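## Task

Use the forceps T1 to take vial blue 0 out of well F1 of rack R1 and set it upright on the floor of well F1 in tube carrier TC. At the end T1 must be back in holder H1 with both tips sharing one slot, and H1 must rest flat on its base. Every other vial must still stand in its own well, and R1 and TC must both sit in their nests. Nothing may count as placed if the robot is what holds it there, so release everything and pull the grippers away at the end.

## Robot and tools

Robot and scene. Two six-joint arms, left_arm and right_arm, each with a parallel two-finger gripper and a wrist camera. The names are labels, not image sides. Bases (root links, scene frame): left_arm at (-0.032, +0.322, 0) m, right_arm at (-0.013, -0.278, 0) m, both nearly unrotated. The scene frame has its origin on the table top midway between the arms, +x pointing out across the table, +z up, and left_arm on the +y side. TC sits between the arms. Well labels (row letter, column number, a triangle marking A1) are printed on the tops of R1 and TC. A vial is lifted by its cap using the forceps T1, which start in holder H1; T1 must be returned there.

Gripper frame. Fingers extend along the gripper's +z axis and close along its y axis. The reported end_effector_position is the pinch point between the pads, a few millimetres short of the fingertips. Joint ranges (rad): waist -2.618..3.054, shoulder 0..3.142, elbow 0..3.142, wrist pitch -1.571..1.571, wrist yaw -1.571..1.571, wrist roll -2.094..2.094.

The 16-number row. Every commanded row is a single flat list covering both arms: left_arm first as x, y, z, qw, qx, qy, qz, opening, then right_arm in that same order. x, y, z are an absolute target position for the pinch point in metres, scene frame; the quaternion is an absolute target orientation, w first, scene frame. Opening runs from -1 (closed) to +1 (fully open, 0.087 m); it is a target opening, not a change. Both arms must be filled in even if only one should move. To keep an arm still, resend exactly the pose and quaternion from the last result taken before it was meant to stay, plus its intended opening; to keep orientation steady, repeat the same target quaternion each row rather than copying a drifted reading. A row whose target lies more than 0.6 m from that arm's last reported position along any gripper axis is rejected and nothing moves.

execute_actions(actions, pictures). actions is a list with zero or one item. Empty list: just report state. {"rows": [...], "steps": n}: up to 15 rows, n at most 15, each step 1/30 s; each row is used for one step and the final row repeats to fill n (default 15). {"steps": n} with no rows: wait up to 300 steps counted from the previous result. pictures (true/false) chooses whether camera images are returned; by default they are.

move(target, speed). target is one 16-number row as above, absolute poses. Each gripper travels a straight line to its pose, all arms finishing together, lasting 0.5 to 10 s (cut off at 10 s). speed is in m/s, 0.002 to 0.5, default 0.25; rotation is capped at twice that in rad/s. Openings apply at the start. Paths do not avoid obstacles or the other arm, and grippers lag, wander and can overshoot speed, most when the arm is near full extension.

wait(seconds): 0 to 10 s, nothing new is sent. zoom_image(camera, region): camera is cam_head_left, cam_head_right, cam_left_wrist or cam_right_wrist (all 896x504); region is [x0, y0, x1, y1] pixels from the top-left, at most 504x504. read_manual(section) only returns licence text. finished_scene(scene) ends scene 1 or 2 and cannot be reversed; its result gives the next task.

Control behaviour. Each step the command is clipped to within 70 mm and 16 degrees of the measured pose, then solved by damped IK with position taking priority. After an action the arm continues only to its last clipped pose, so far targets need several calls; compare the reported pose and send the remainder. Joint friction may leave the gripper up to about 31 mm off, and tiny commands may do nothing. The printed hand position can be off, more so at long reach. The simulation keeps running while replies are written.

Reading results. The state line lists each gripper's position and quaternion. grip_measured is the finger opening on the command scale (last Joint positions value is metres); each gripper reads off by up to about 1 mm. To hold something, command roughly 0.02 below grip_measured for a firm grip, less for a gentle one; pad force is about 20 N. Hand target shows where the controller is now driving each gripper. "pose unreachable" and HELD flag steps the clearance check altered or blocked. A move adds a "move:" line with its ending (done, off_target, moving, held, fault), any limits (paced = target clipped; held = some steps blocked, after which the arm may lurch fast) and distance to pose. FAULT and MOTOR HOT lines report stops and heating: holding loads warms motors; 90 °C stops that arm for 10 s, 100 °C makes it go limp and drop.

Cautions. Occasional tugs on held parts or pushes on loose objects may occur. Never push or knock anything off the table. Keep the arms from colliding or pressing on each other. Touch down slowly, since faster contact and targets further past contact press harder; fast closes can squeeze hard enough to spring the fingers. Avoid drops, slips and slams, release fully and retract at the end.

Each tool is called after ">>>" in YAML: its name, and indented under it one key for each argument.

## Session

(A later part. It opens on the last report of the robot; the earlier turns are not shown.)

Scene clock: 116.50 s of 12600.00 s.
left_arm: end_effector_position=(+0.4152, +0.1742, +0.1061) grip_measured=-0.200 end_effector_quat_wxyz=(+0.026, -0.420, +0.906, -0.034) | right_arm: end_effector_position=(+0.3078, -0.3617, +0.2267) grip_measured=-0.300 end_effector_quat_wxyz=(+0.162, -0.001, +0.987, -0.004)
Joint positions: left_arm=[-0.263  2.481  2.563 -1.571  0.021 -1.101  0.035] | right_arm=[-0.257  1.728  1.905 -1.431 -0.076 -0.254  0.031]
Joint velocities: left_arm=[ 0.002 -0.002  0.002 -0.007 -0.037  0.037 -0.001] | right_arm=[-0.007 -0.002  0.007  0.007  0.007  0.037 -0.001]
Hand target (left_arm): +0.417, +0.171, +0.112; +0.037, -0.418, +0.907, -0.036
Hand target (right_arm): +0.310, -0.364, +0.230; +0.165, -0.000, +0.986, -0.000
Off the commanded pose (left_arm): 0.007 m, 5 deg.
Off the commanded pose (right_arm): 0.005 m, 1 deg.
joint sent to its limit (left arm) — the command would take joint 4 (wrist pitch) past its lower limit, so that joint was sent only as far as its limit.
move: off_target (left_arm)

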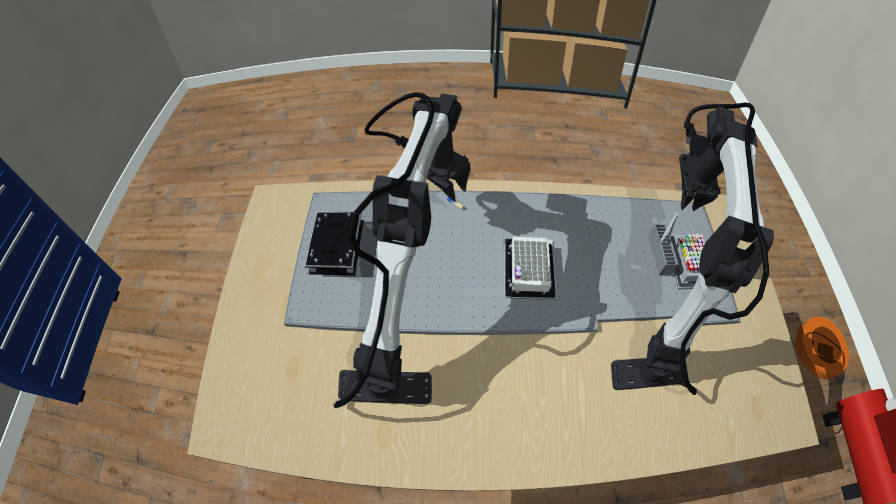

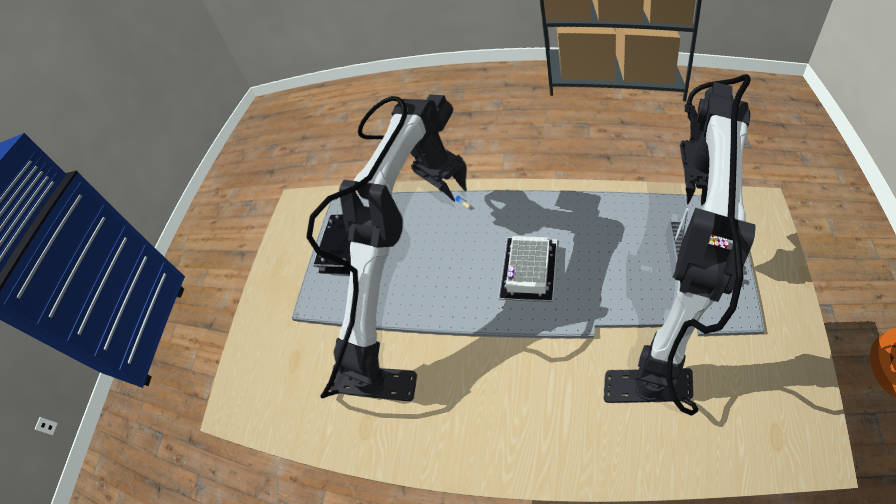

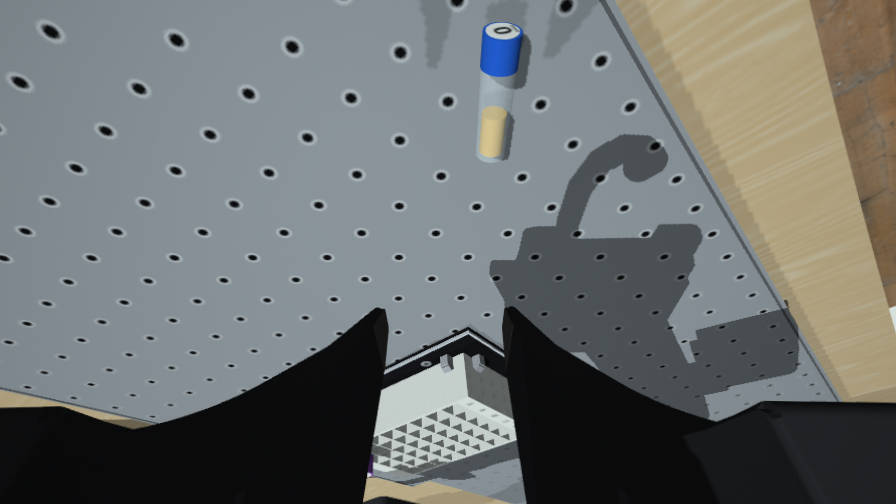

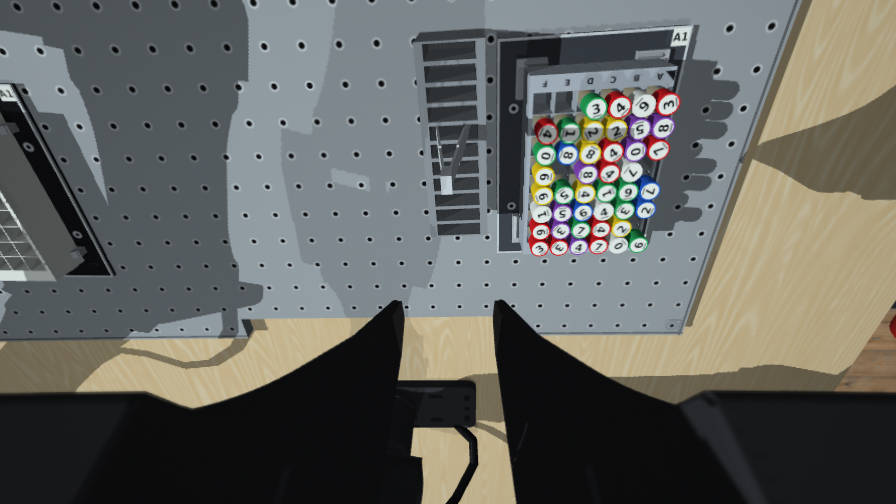

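>>> move:
  target: [0.457,0.183,0.045,0.02,-0.42,0.907,-0.04,-0.2,0.31,-0.364,0.23,0.165,0,0.986,0,-0.3]
  speed: 0.05

Scene clock: 119.87 s of 12600.00 s.
left_arm: end_effector_position=(+0.4532, +0.1801, +0.0373) grip_measured=-0.200 end_effector_quat_wxyz=(+0.018, -0.420, +0.907, -0.035) | right_arm: end_effector_position=(+0.3078, -0.3617, +0.2267) grip_measured=-0.300 end_effector_quat_wxyz=(+0.162, -0.001, +0.987, -0.004)
Joint positions: left_arm=[-0.23   2.767  2.834 -1.566  0.036 -1.068  0.035] | right_arm=[-0.257  1.728  1.905 -1.431 -0.076 -0.254  0.031]
Joint velocities: left_arm=[-0.007 -0.012  0.012  0.022 -0.051  0.007 -0.   ] | right_arm=[-0.017 -0.002 -0.022 -0.037  0.037 -0.037 -0.001]
Hand target (left_arm): +0.457, +0.183, +0.045; +0.026, -0.421, +0.906, -0.044
Hand target (right_arm): +0.310, -0.364, +0.230; +0.165, +0.000, +0.986, -0.000
Off the commanded pose (left_arm): 0.009 m, 1 deg.
Off the commanded pose (right_arm): 0.005 m, 1 deg.
elbow stopped short (left arm): the move would have taken joint 3 (elbow) straighter than the controller allows; a more bent joint 3 avoids this.
move: done

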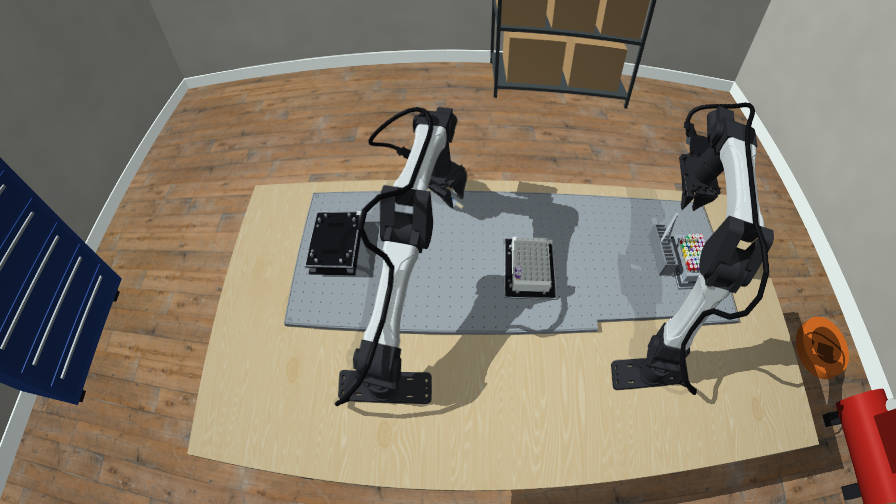

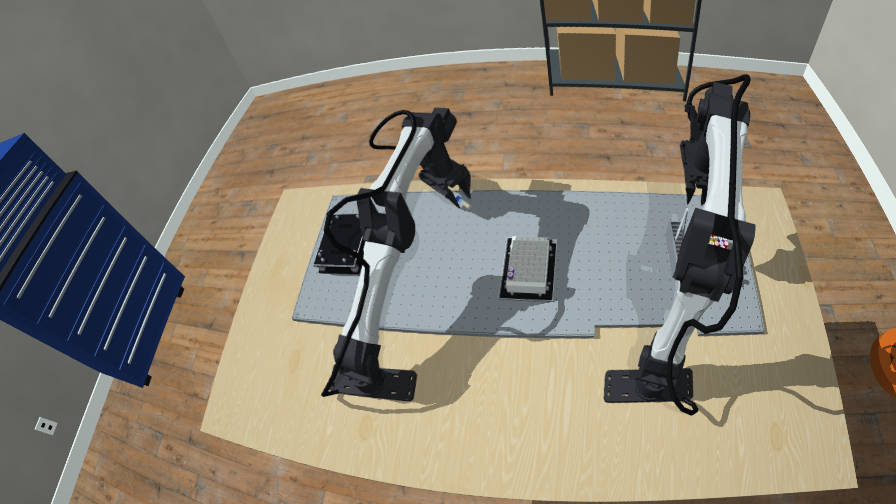

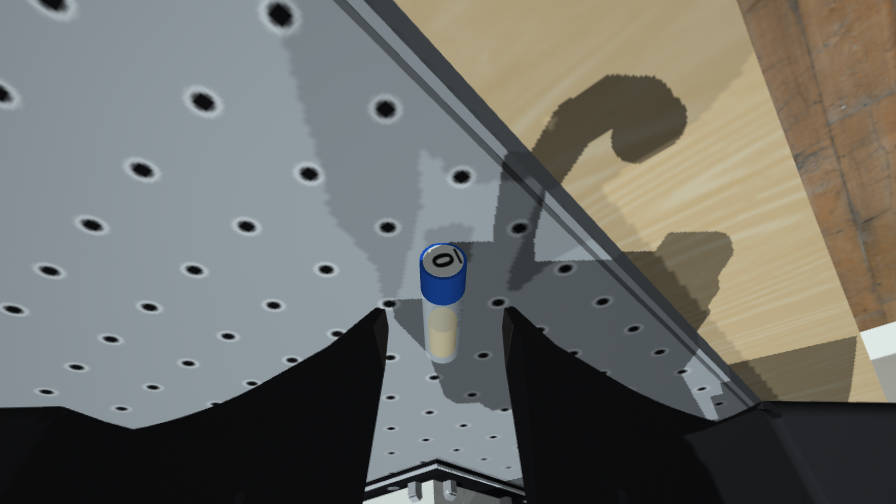

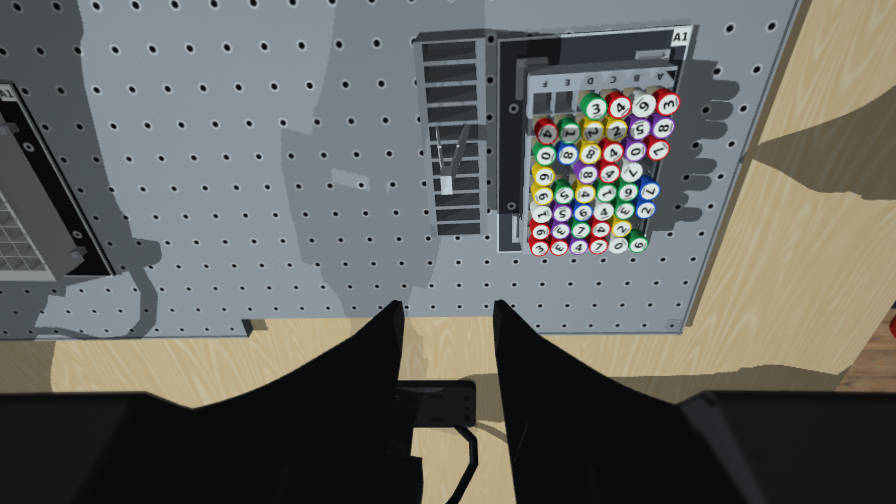

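>>> move:
  target: [0.454,0.181,0.024,0.02,-0.42,0.907,-0.04,-0.45,0.31,-0.364,0.23,0.165,0,0.986,0,-0.3]
  speed: 0.01

Scene clock: 122.03 s of 12600.00 s.
left_arm: end_effector_position=(+0.4529, +0.1800, +0.0296) grip_measured=-0.450 end_effector_quat_wxyz=(+0.018, -0.420, +0.907, -0.037) | right_arm: end_effector_position=(+0.3078, -0.3617, +0.2267) grip_measured=-0.300 end_effector_quat_wxyz=(+0.162, -0.001, +0.987, -0.004)
Joint positions: left_arm=[-0.23   2.7    2.668 -1.466  0.038 -1.067  0.024] | right_arm=[-0.257  1.728  1.905 -1.431 -0.076 -0.254  0.031]
Joint velocities: left_arm=[-0.002 -0.051 -0.139  0.066 -0.125 -0.037 -0.001] | right_arm=[ 0.007  0.007 -0.007 -0.022  0.007 -0.066 -0.001]
Hand target (left_arm): +0.454, +0.181, +0.024; +0.018, -0.420, +0.907, -0.039
Hand target (right_arm): +0.310, -0.364, +0.230; +0.165, +0.000, +0.986, -0.000
Off the commanded pose (left_arm): 0.006 m, 0 deg.
Off the commanded pose (right_arm): 0.005 m, 1 deg.
move: done

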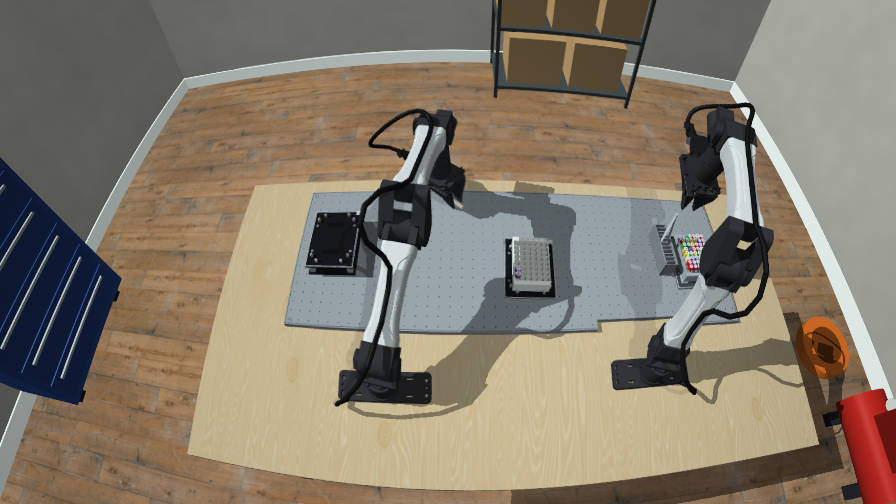

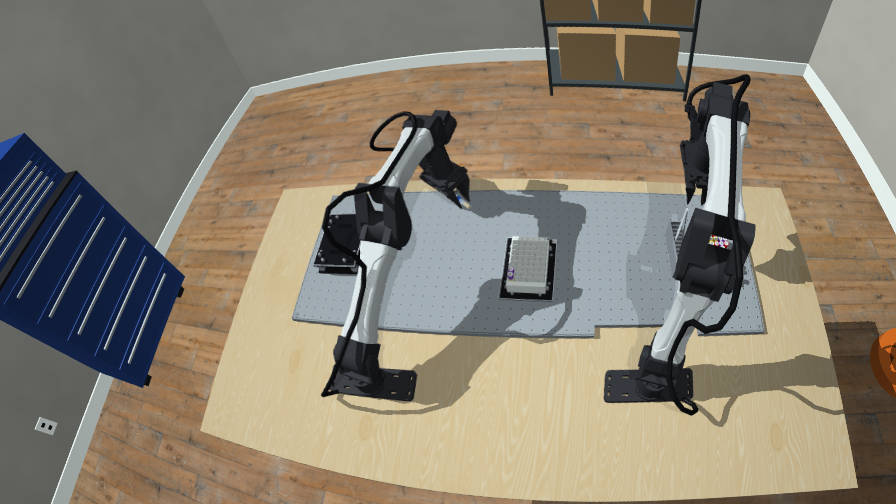

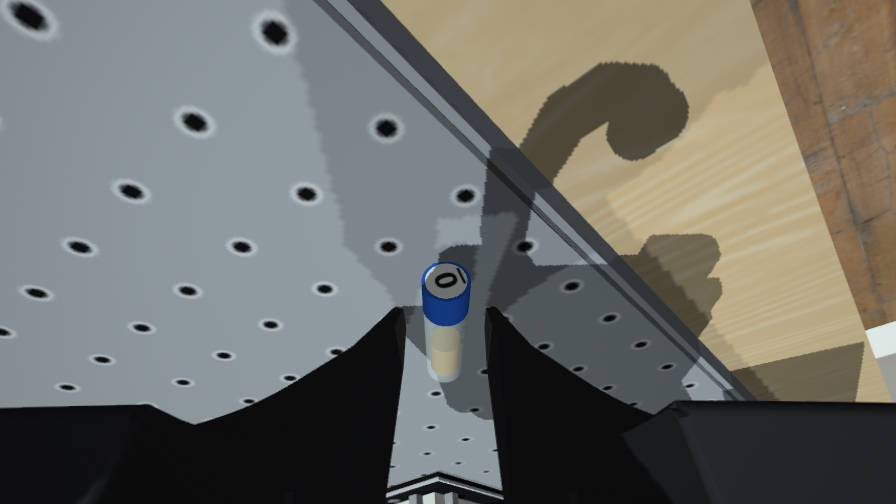

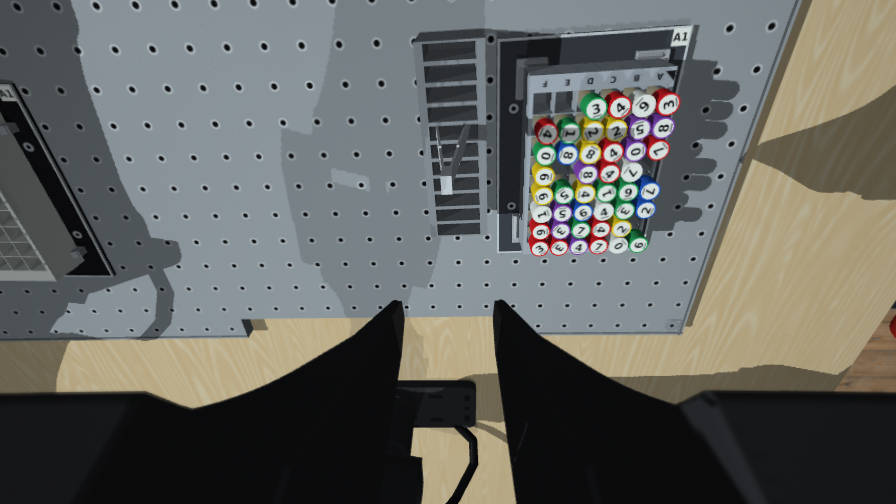

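>>> move:
  target: [0.454,0.181,0.014,0.02,-0.42,0.907,-0.04,-0.55,0.31,-0.364,0.23,0.165,0,0.986,0,-0.3]
  speed: 0.008

Scene clock: 124.80 s of 12600.00 s.
left_arm: end_effector_position=(+0.4513, +0.1811, +0.0289) grip_measured=-0.550 end_effector_quat_wxyz=(+0.021, -0.419, +0.907, -0.037) | right_arm: end_effector_position=(+0.3078, -0.3617, +0.2267) grip_measured=-0.300 end_effector_quat_wxyz=(+0.162, -0.001, +0.987, -0.004)
Joint positions: left_arm=[-0.23   2.657  2.582 -1.418  0.034 -1.065  0.02 ] | right_arm=[-0.257  1.728  1.905 -1.431 -0.076 -0.254  0.031]
Joint velocities: left_arm=[ 0.007 -0.012 -0.017 -0.022 -0.022  0.081  0.   ] | right_arm=[-0.007  0.007 -0.002  0.007 -0.037 -0.007  0.001]
Hand target (left_arm): +0.454, +0.181, +0.014; +0.019, -0.420, +0.907, -0.039
Hand target (right_arm): +0.310, -0.364, +0.230; +0.165, +0.000, +0.986, -0.000
Off the commanded pose (left_arm): 0.015 m, 0 deg.
Off the commanded pose (right_arm): 0.005 m, 1 deg.
move: off_target (left_arm)

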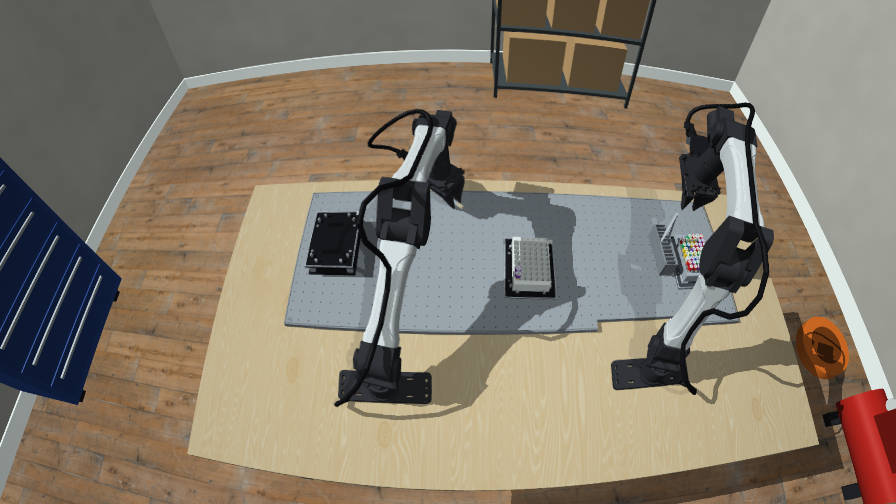

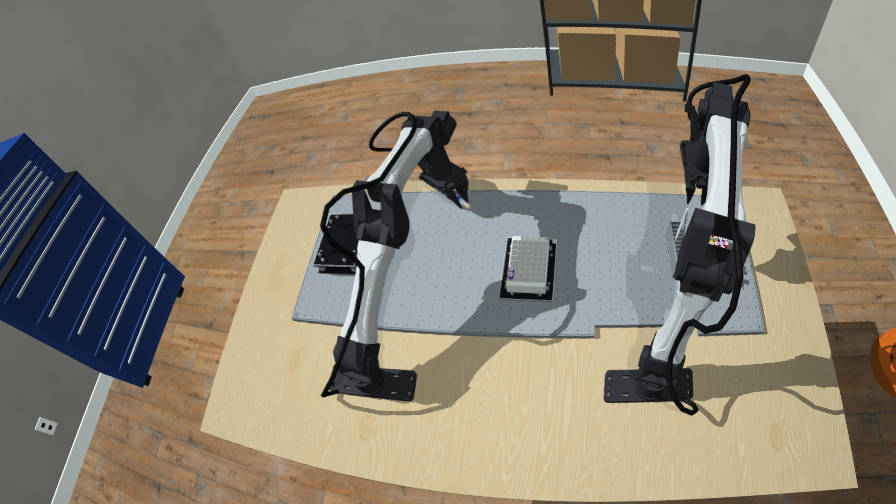

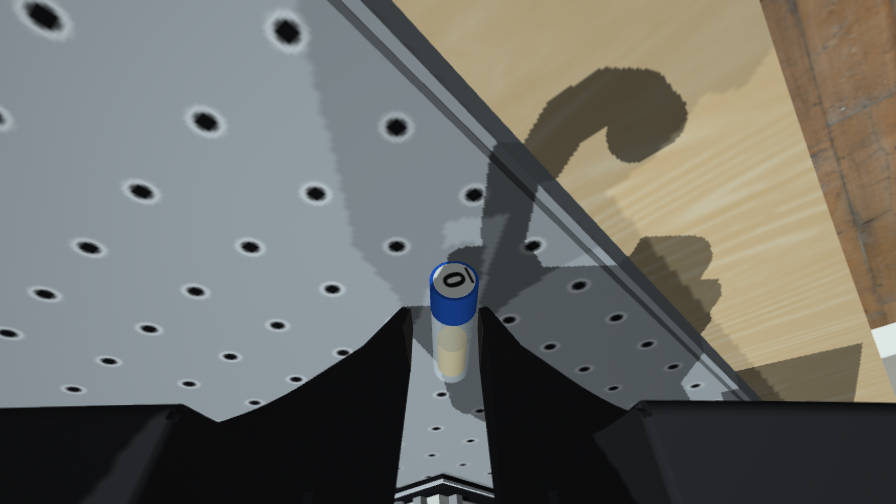

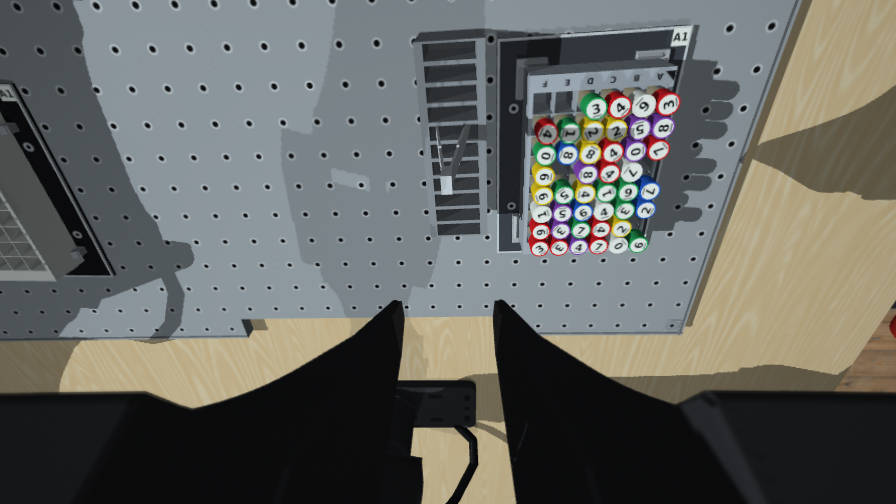

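>>> move:
  target: [0.466,0.198,0.032,0.034,-0.42,0.904,-0.073,-0.4,0.31,-0.364,0.23,0.165,0,0.986,0,-0.3]
  speed: 0.01

Scene clock: 129.63 s of 12600.00 s.
left_arm: end_effector_position=(+0.4584, +0.1859, +0.0310) grip_measured=-0.400 end_effector_quat_wxyz=(+0.013, -0.417, +0.906, -0.074) | right_arm: end_effector_position=(+0.3078, -0.3617, +0.2267) grip_measured=-0.300 end_effector_quat_wxyz=(+0.162, -0.001, +0.987, -0.004)
Joint positions: left_arm=[-0.194  2.646  2.556 -1.375  0.107 -1.031  0.026] | right_arm=[-0.257  1.728  1.905 -1.431 -0.076 -0.254  0.031]
Joint velocities: left_arm=[ 0.012 -0.007 -0.007 -0.066 -0.022 -0.037 -0.   ] | right_arm=[ 0.007 -0.007  0.017  0.022  0.022 -0.081 -0.001]
Hand target (left_arm): +0.466, +0.198, +0.032; +0.032, -0.420, +0.904, -0.071
Hand target (right_arm): +0.310, -0.364, +0.230; +0.165, +0.000, +0.986, -0.000
Off the commanded pose (left_arm): 0.014 m, 2 deg.
Off the commanded pose (right_arm): 0.005 m, 1 deg.
move: off_target (left_arm)

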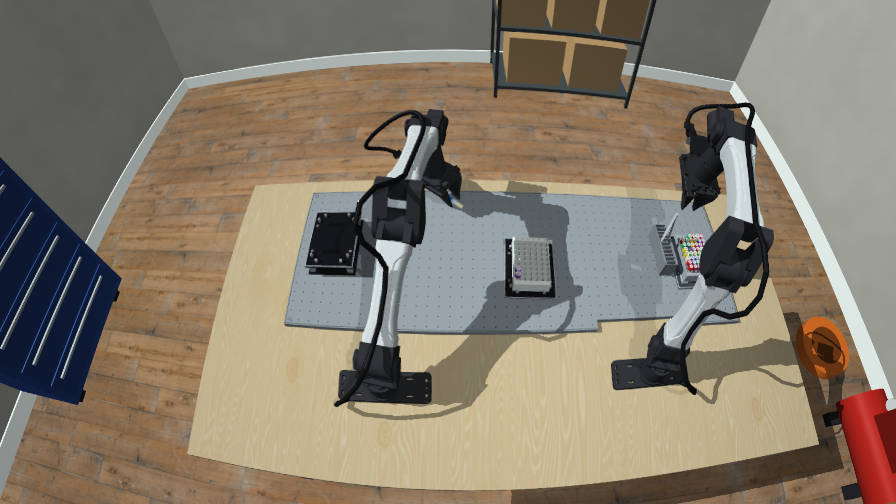

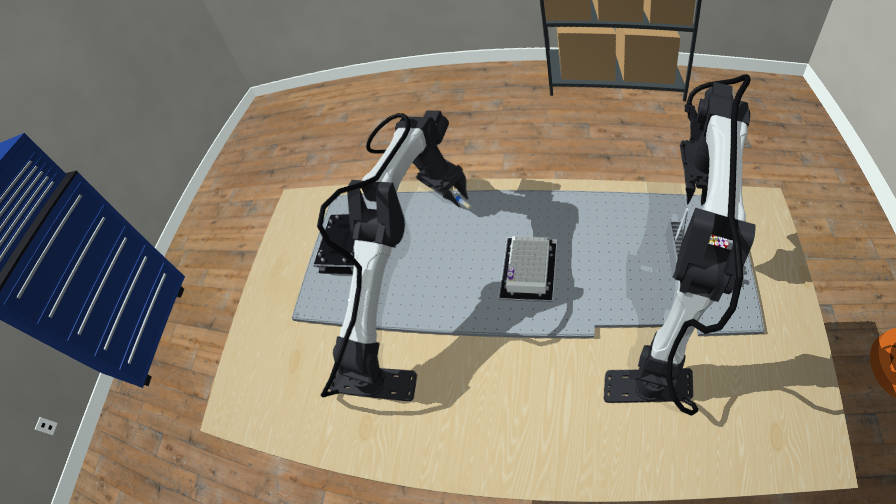

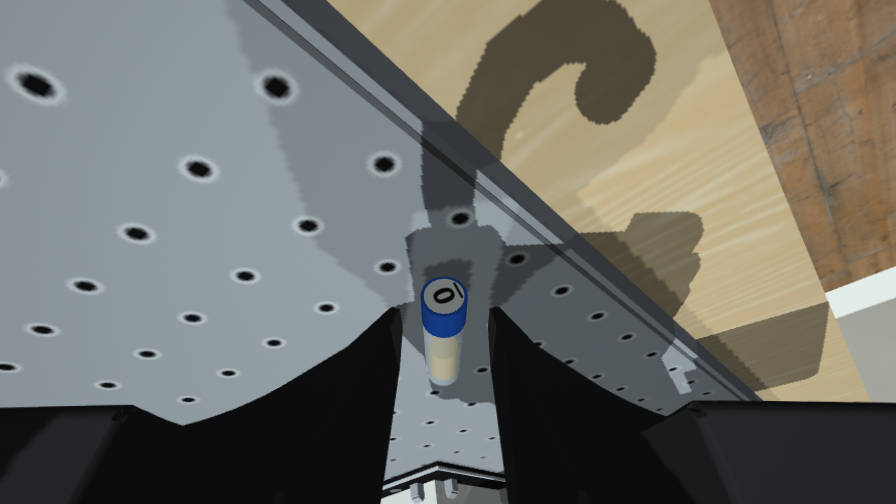

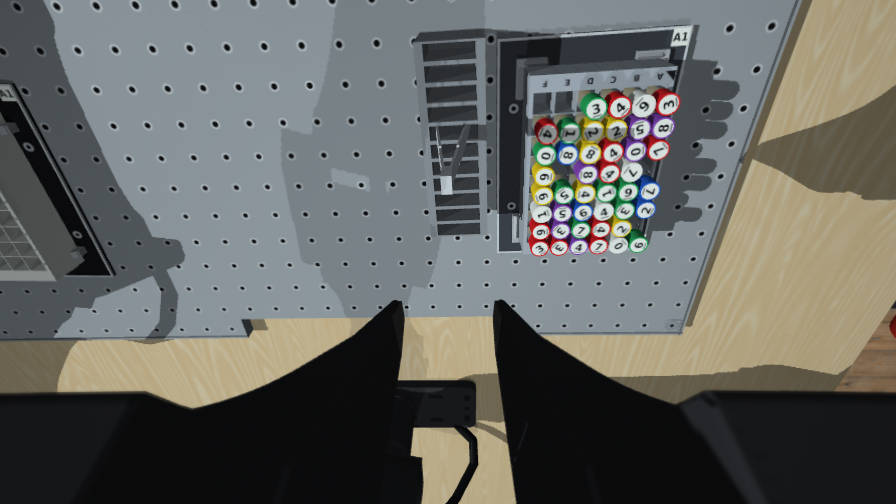

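Still dragging; raise command a bit.

>>> move:
  target: [0.47,0.204,0.036,0.034,-0.42,0.904,-0.073,-0.45,0.31,-0.364,0.23,0.165,0,0.986,0,-0.3]
  speed: 0.01

Scene clock: 132.53 s of 12600.00 s.
left_arm: end_effector_position=(+0.4592, +0.1937, +0.0309) grip_measured=-0.450 end_effector_quat_wxyz=(+0.013, -0.419, +0.905, -0.073) | right_arm: end_effector_position=(+0.3078, -0.3617, +0.2267) grip_measured=-0.300 end_effector_quat_wxyz=(+0.162, -0.001, +0.987, -0.004)
Joint positions: left_arm=[-0.179  2.646  2.556 -1.378  0.108 -1.019  0.024] | right_arm=[-0.257  1.728  1.905 -1.431 -0.076 -0.254  0.031]
Joint velocities: left_arm=[-0.007  0.002 -0.012  0.007  0.022  0.051  0.   ] | right_arm=[-0.017  0.002  0.002 -0.066 -0.037 -0.051 -0.001]
Hand target (left_arm): +0.469, +0.204, +0.036; +0.035, -0.420, +0.904, -0.073
Hand target (right_arm): +0.310, -0.364, +0.230; +0.165, +0.000, +0.986, -0.000
Off the commanded pose (left_arm): 0.016 m, 2 deg.
Off the commanded pose (right_arm): 0.005 m, 1 deg.
move: off_target (left_arm)

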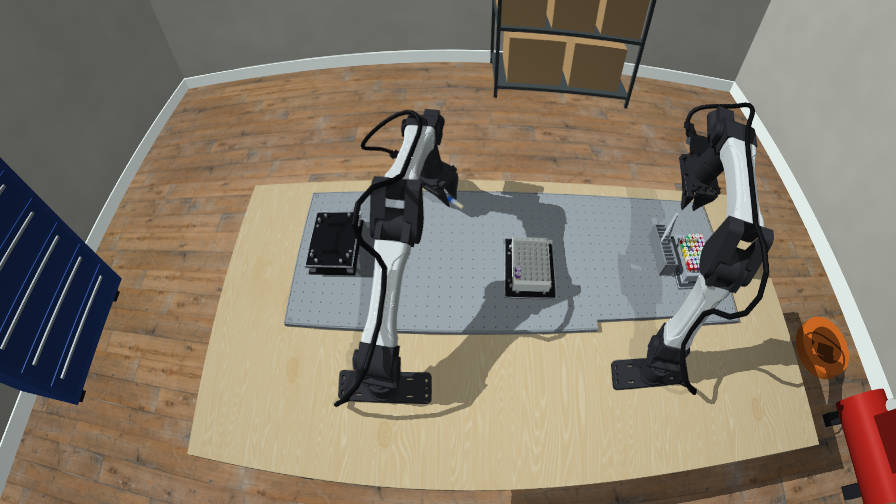

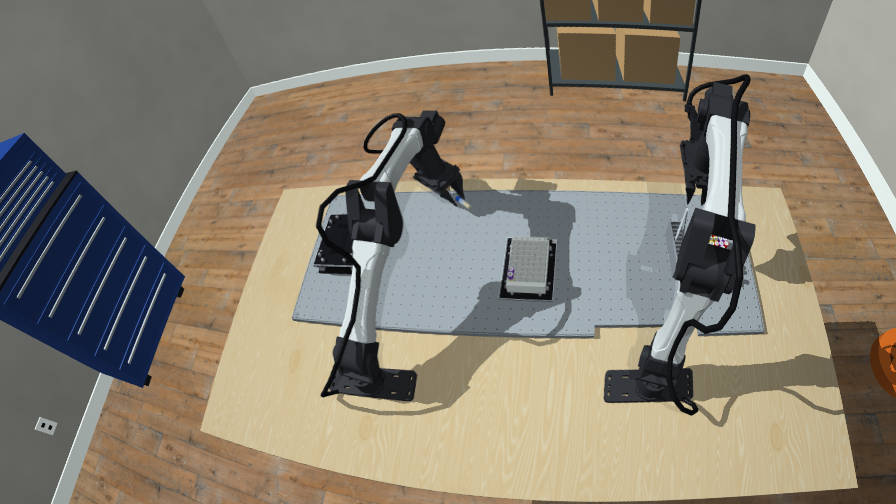

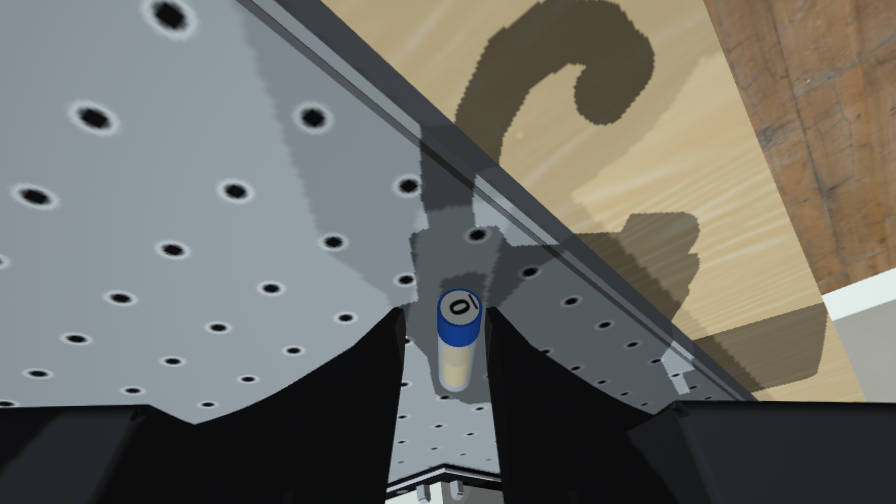

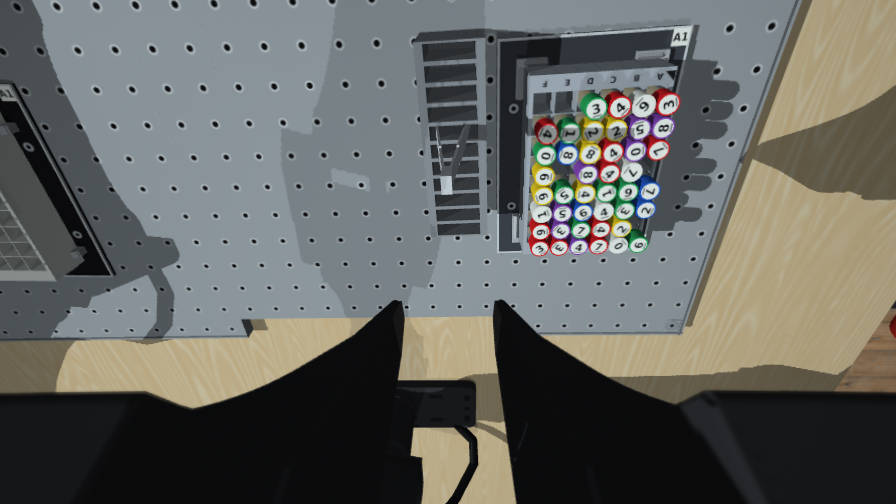

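Close gradually.

>>> execute_actions:
  actions:
    - {"rows":[[0.46,0.195,0.031,0.013,-0.419,0.905,-0.073,-0.49,0.31,-0.364,0.23,0.165,0,0.986,0,-0.3],[0.46,0.195,0.031,0.013,-0.419,0.905,-0.073,-0.52,0.31,-0.364,0.23,0.165,0,0.986,0,-0.3],[0.46,0.195,0.031,0.013,-0.419,0.905,-0.073,-0.55,0.31,-0.364,0.23,0.165,0,0.986,0,-0.3],[0.46,0.195,0.031,0.013,-0.419,0.905,-0.073,-0.58,0.31,-0.364,0.23,0.165,0,0.986,0,-0.3],[0.46,0.195,0.031,0.013,-0.419,0.905,-0.073,-0.61,0.31,-0.364,0.23,0.165,0,0.986,0,-0.3],[0.46,0.195,0.031,0.013,-0.419,0.905,-0.073,-0.64,0.31,-0.364,0.23,0.165,0,0.986,0,-0.3],[0.46,0.195,0.031,0.013,-0.419,0.905,-0.073,-0.66,0.31,-0.364,0.23,0.165,0,0.986,0,-0.3],[0.46,0.195,0.031,0.013,-0.419,0.905,-0.073,-0.68,0.31,-0.364,0.23,0.165,0,0.986,0,-0.3],[0.46,0.195,0.031,0.013,-0.419,0.905,-0.073,-0.70,0.31,-0.364,0.23,0.165,0,0.986,0,-0.3],[0.46,0.195,0.031,0.013,-0.419,0.905,-0.073,-0.72,0.31,-0.364,0.23,0.165,0,0.986,0,-0.3],[0.46,0.195,0.031,0.013,-0.419,0.905,-0.073,-0.74,0.31,-0.364,0.23,0.165,0,0.986,0,-0.3]]}

Scene clock: 135.13 s of 12600.00 s.
left_arm: end_effector_position=(+0.4583, +0.1938, +0.0310) grip_measured=-0.737 end_effector_quat_wxyz=(+0.011, -0.419, +0.905, -0.072) | right_arm: end_effector_position=(+0.3078, -0.3617, +0.2267) grip_measured=-0.300 end_effector_quat_wxyz=(+0.162, -0.001, +0.987, -0.004)
Joint positions: left_arm=[-0.179  2.646  2.556 -1.382  0.109 -1.019  0.012] | right_arm=[-0.257  1.728  1.905 -1.431 -0.076 -0.254  0.031]
Joint velocities: left_arm=[ 0.002 -0.012  0.012  0.022 -0.022  0.007  0.001] | right_arm=[ 0.007  0.002 -0.002  0.007  0.051  0.007 -0.001]
Hand target (left_arm): +0.460, +0.195, +0.031; +0.013, -0.419, +0.905, -0.073
Hand target (right_arm): +0.310, -0.364, +0.230; +0.165, +0.000, +0.986, -0.000
Off the commanded pose (left_arm): 0.002 m, 0 deg.
Off the commanded pose (right_arm): 0.005 m, 1 deg.
Steps of this call (steps 1 to 63: nothing new was sent; steps 64 to 78: all 15 steps of this action). Readings (end_effector_position):
64: left_arm (+0.4590, +0.1936, +0.0310) | right_arm (+0.3078, -0.3617, +0.2267)
65: left_arm (+0.4586, +0.1937, +0.0310) | right_arm (+0.3078, -0.3617, +0.2267)
67: left_arm (+0.4583, +0.1938, +0.0310) | right_arm (+0.3078, -0.3617, +0.2267)
71: left_arm (+0.4583, +0.1938, +0.0310) | right_arm (+0.3078, -0.3617, +0.2267)
78: the state above

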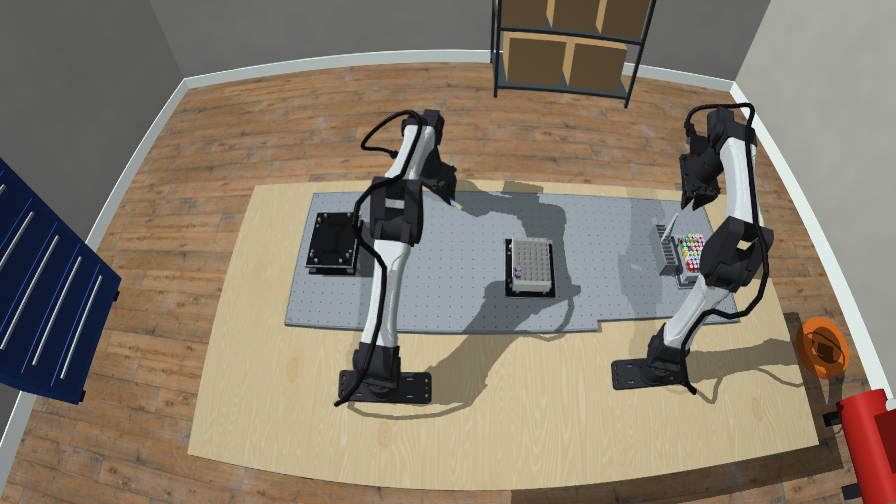

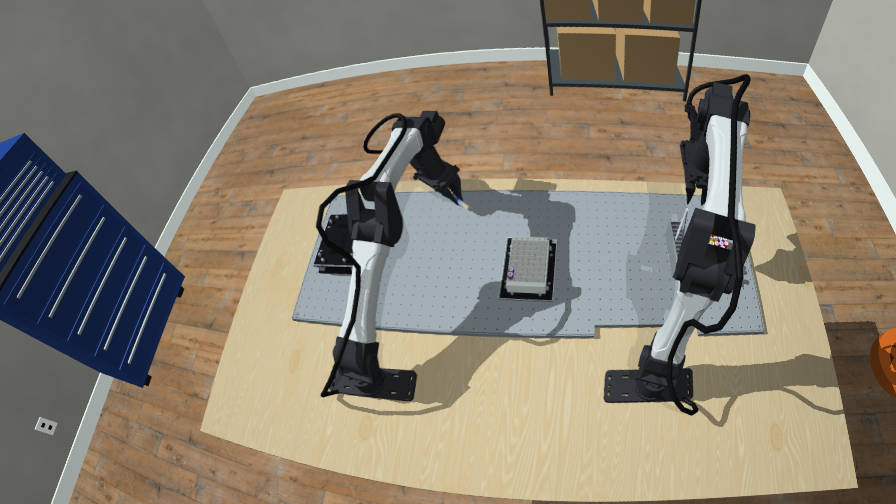

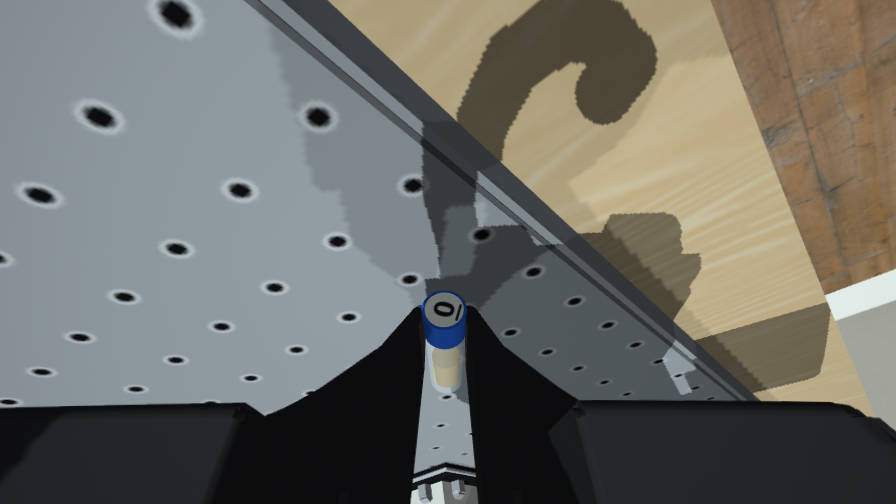

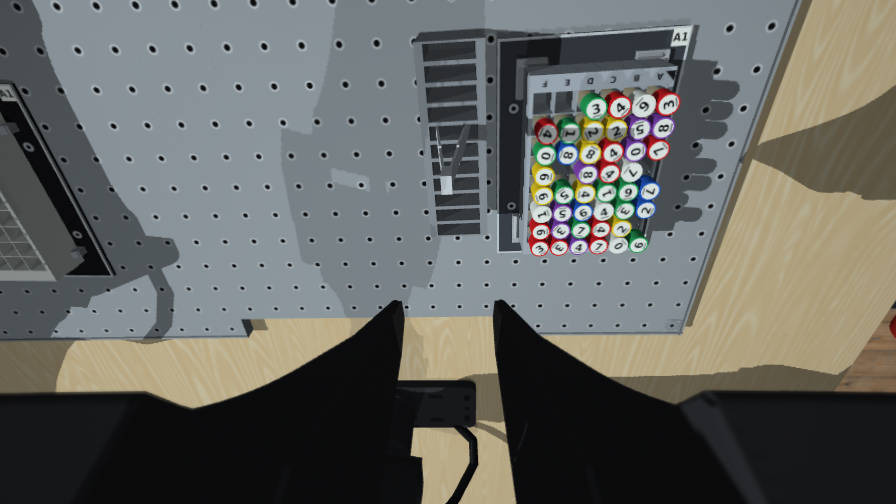

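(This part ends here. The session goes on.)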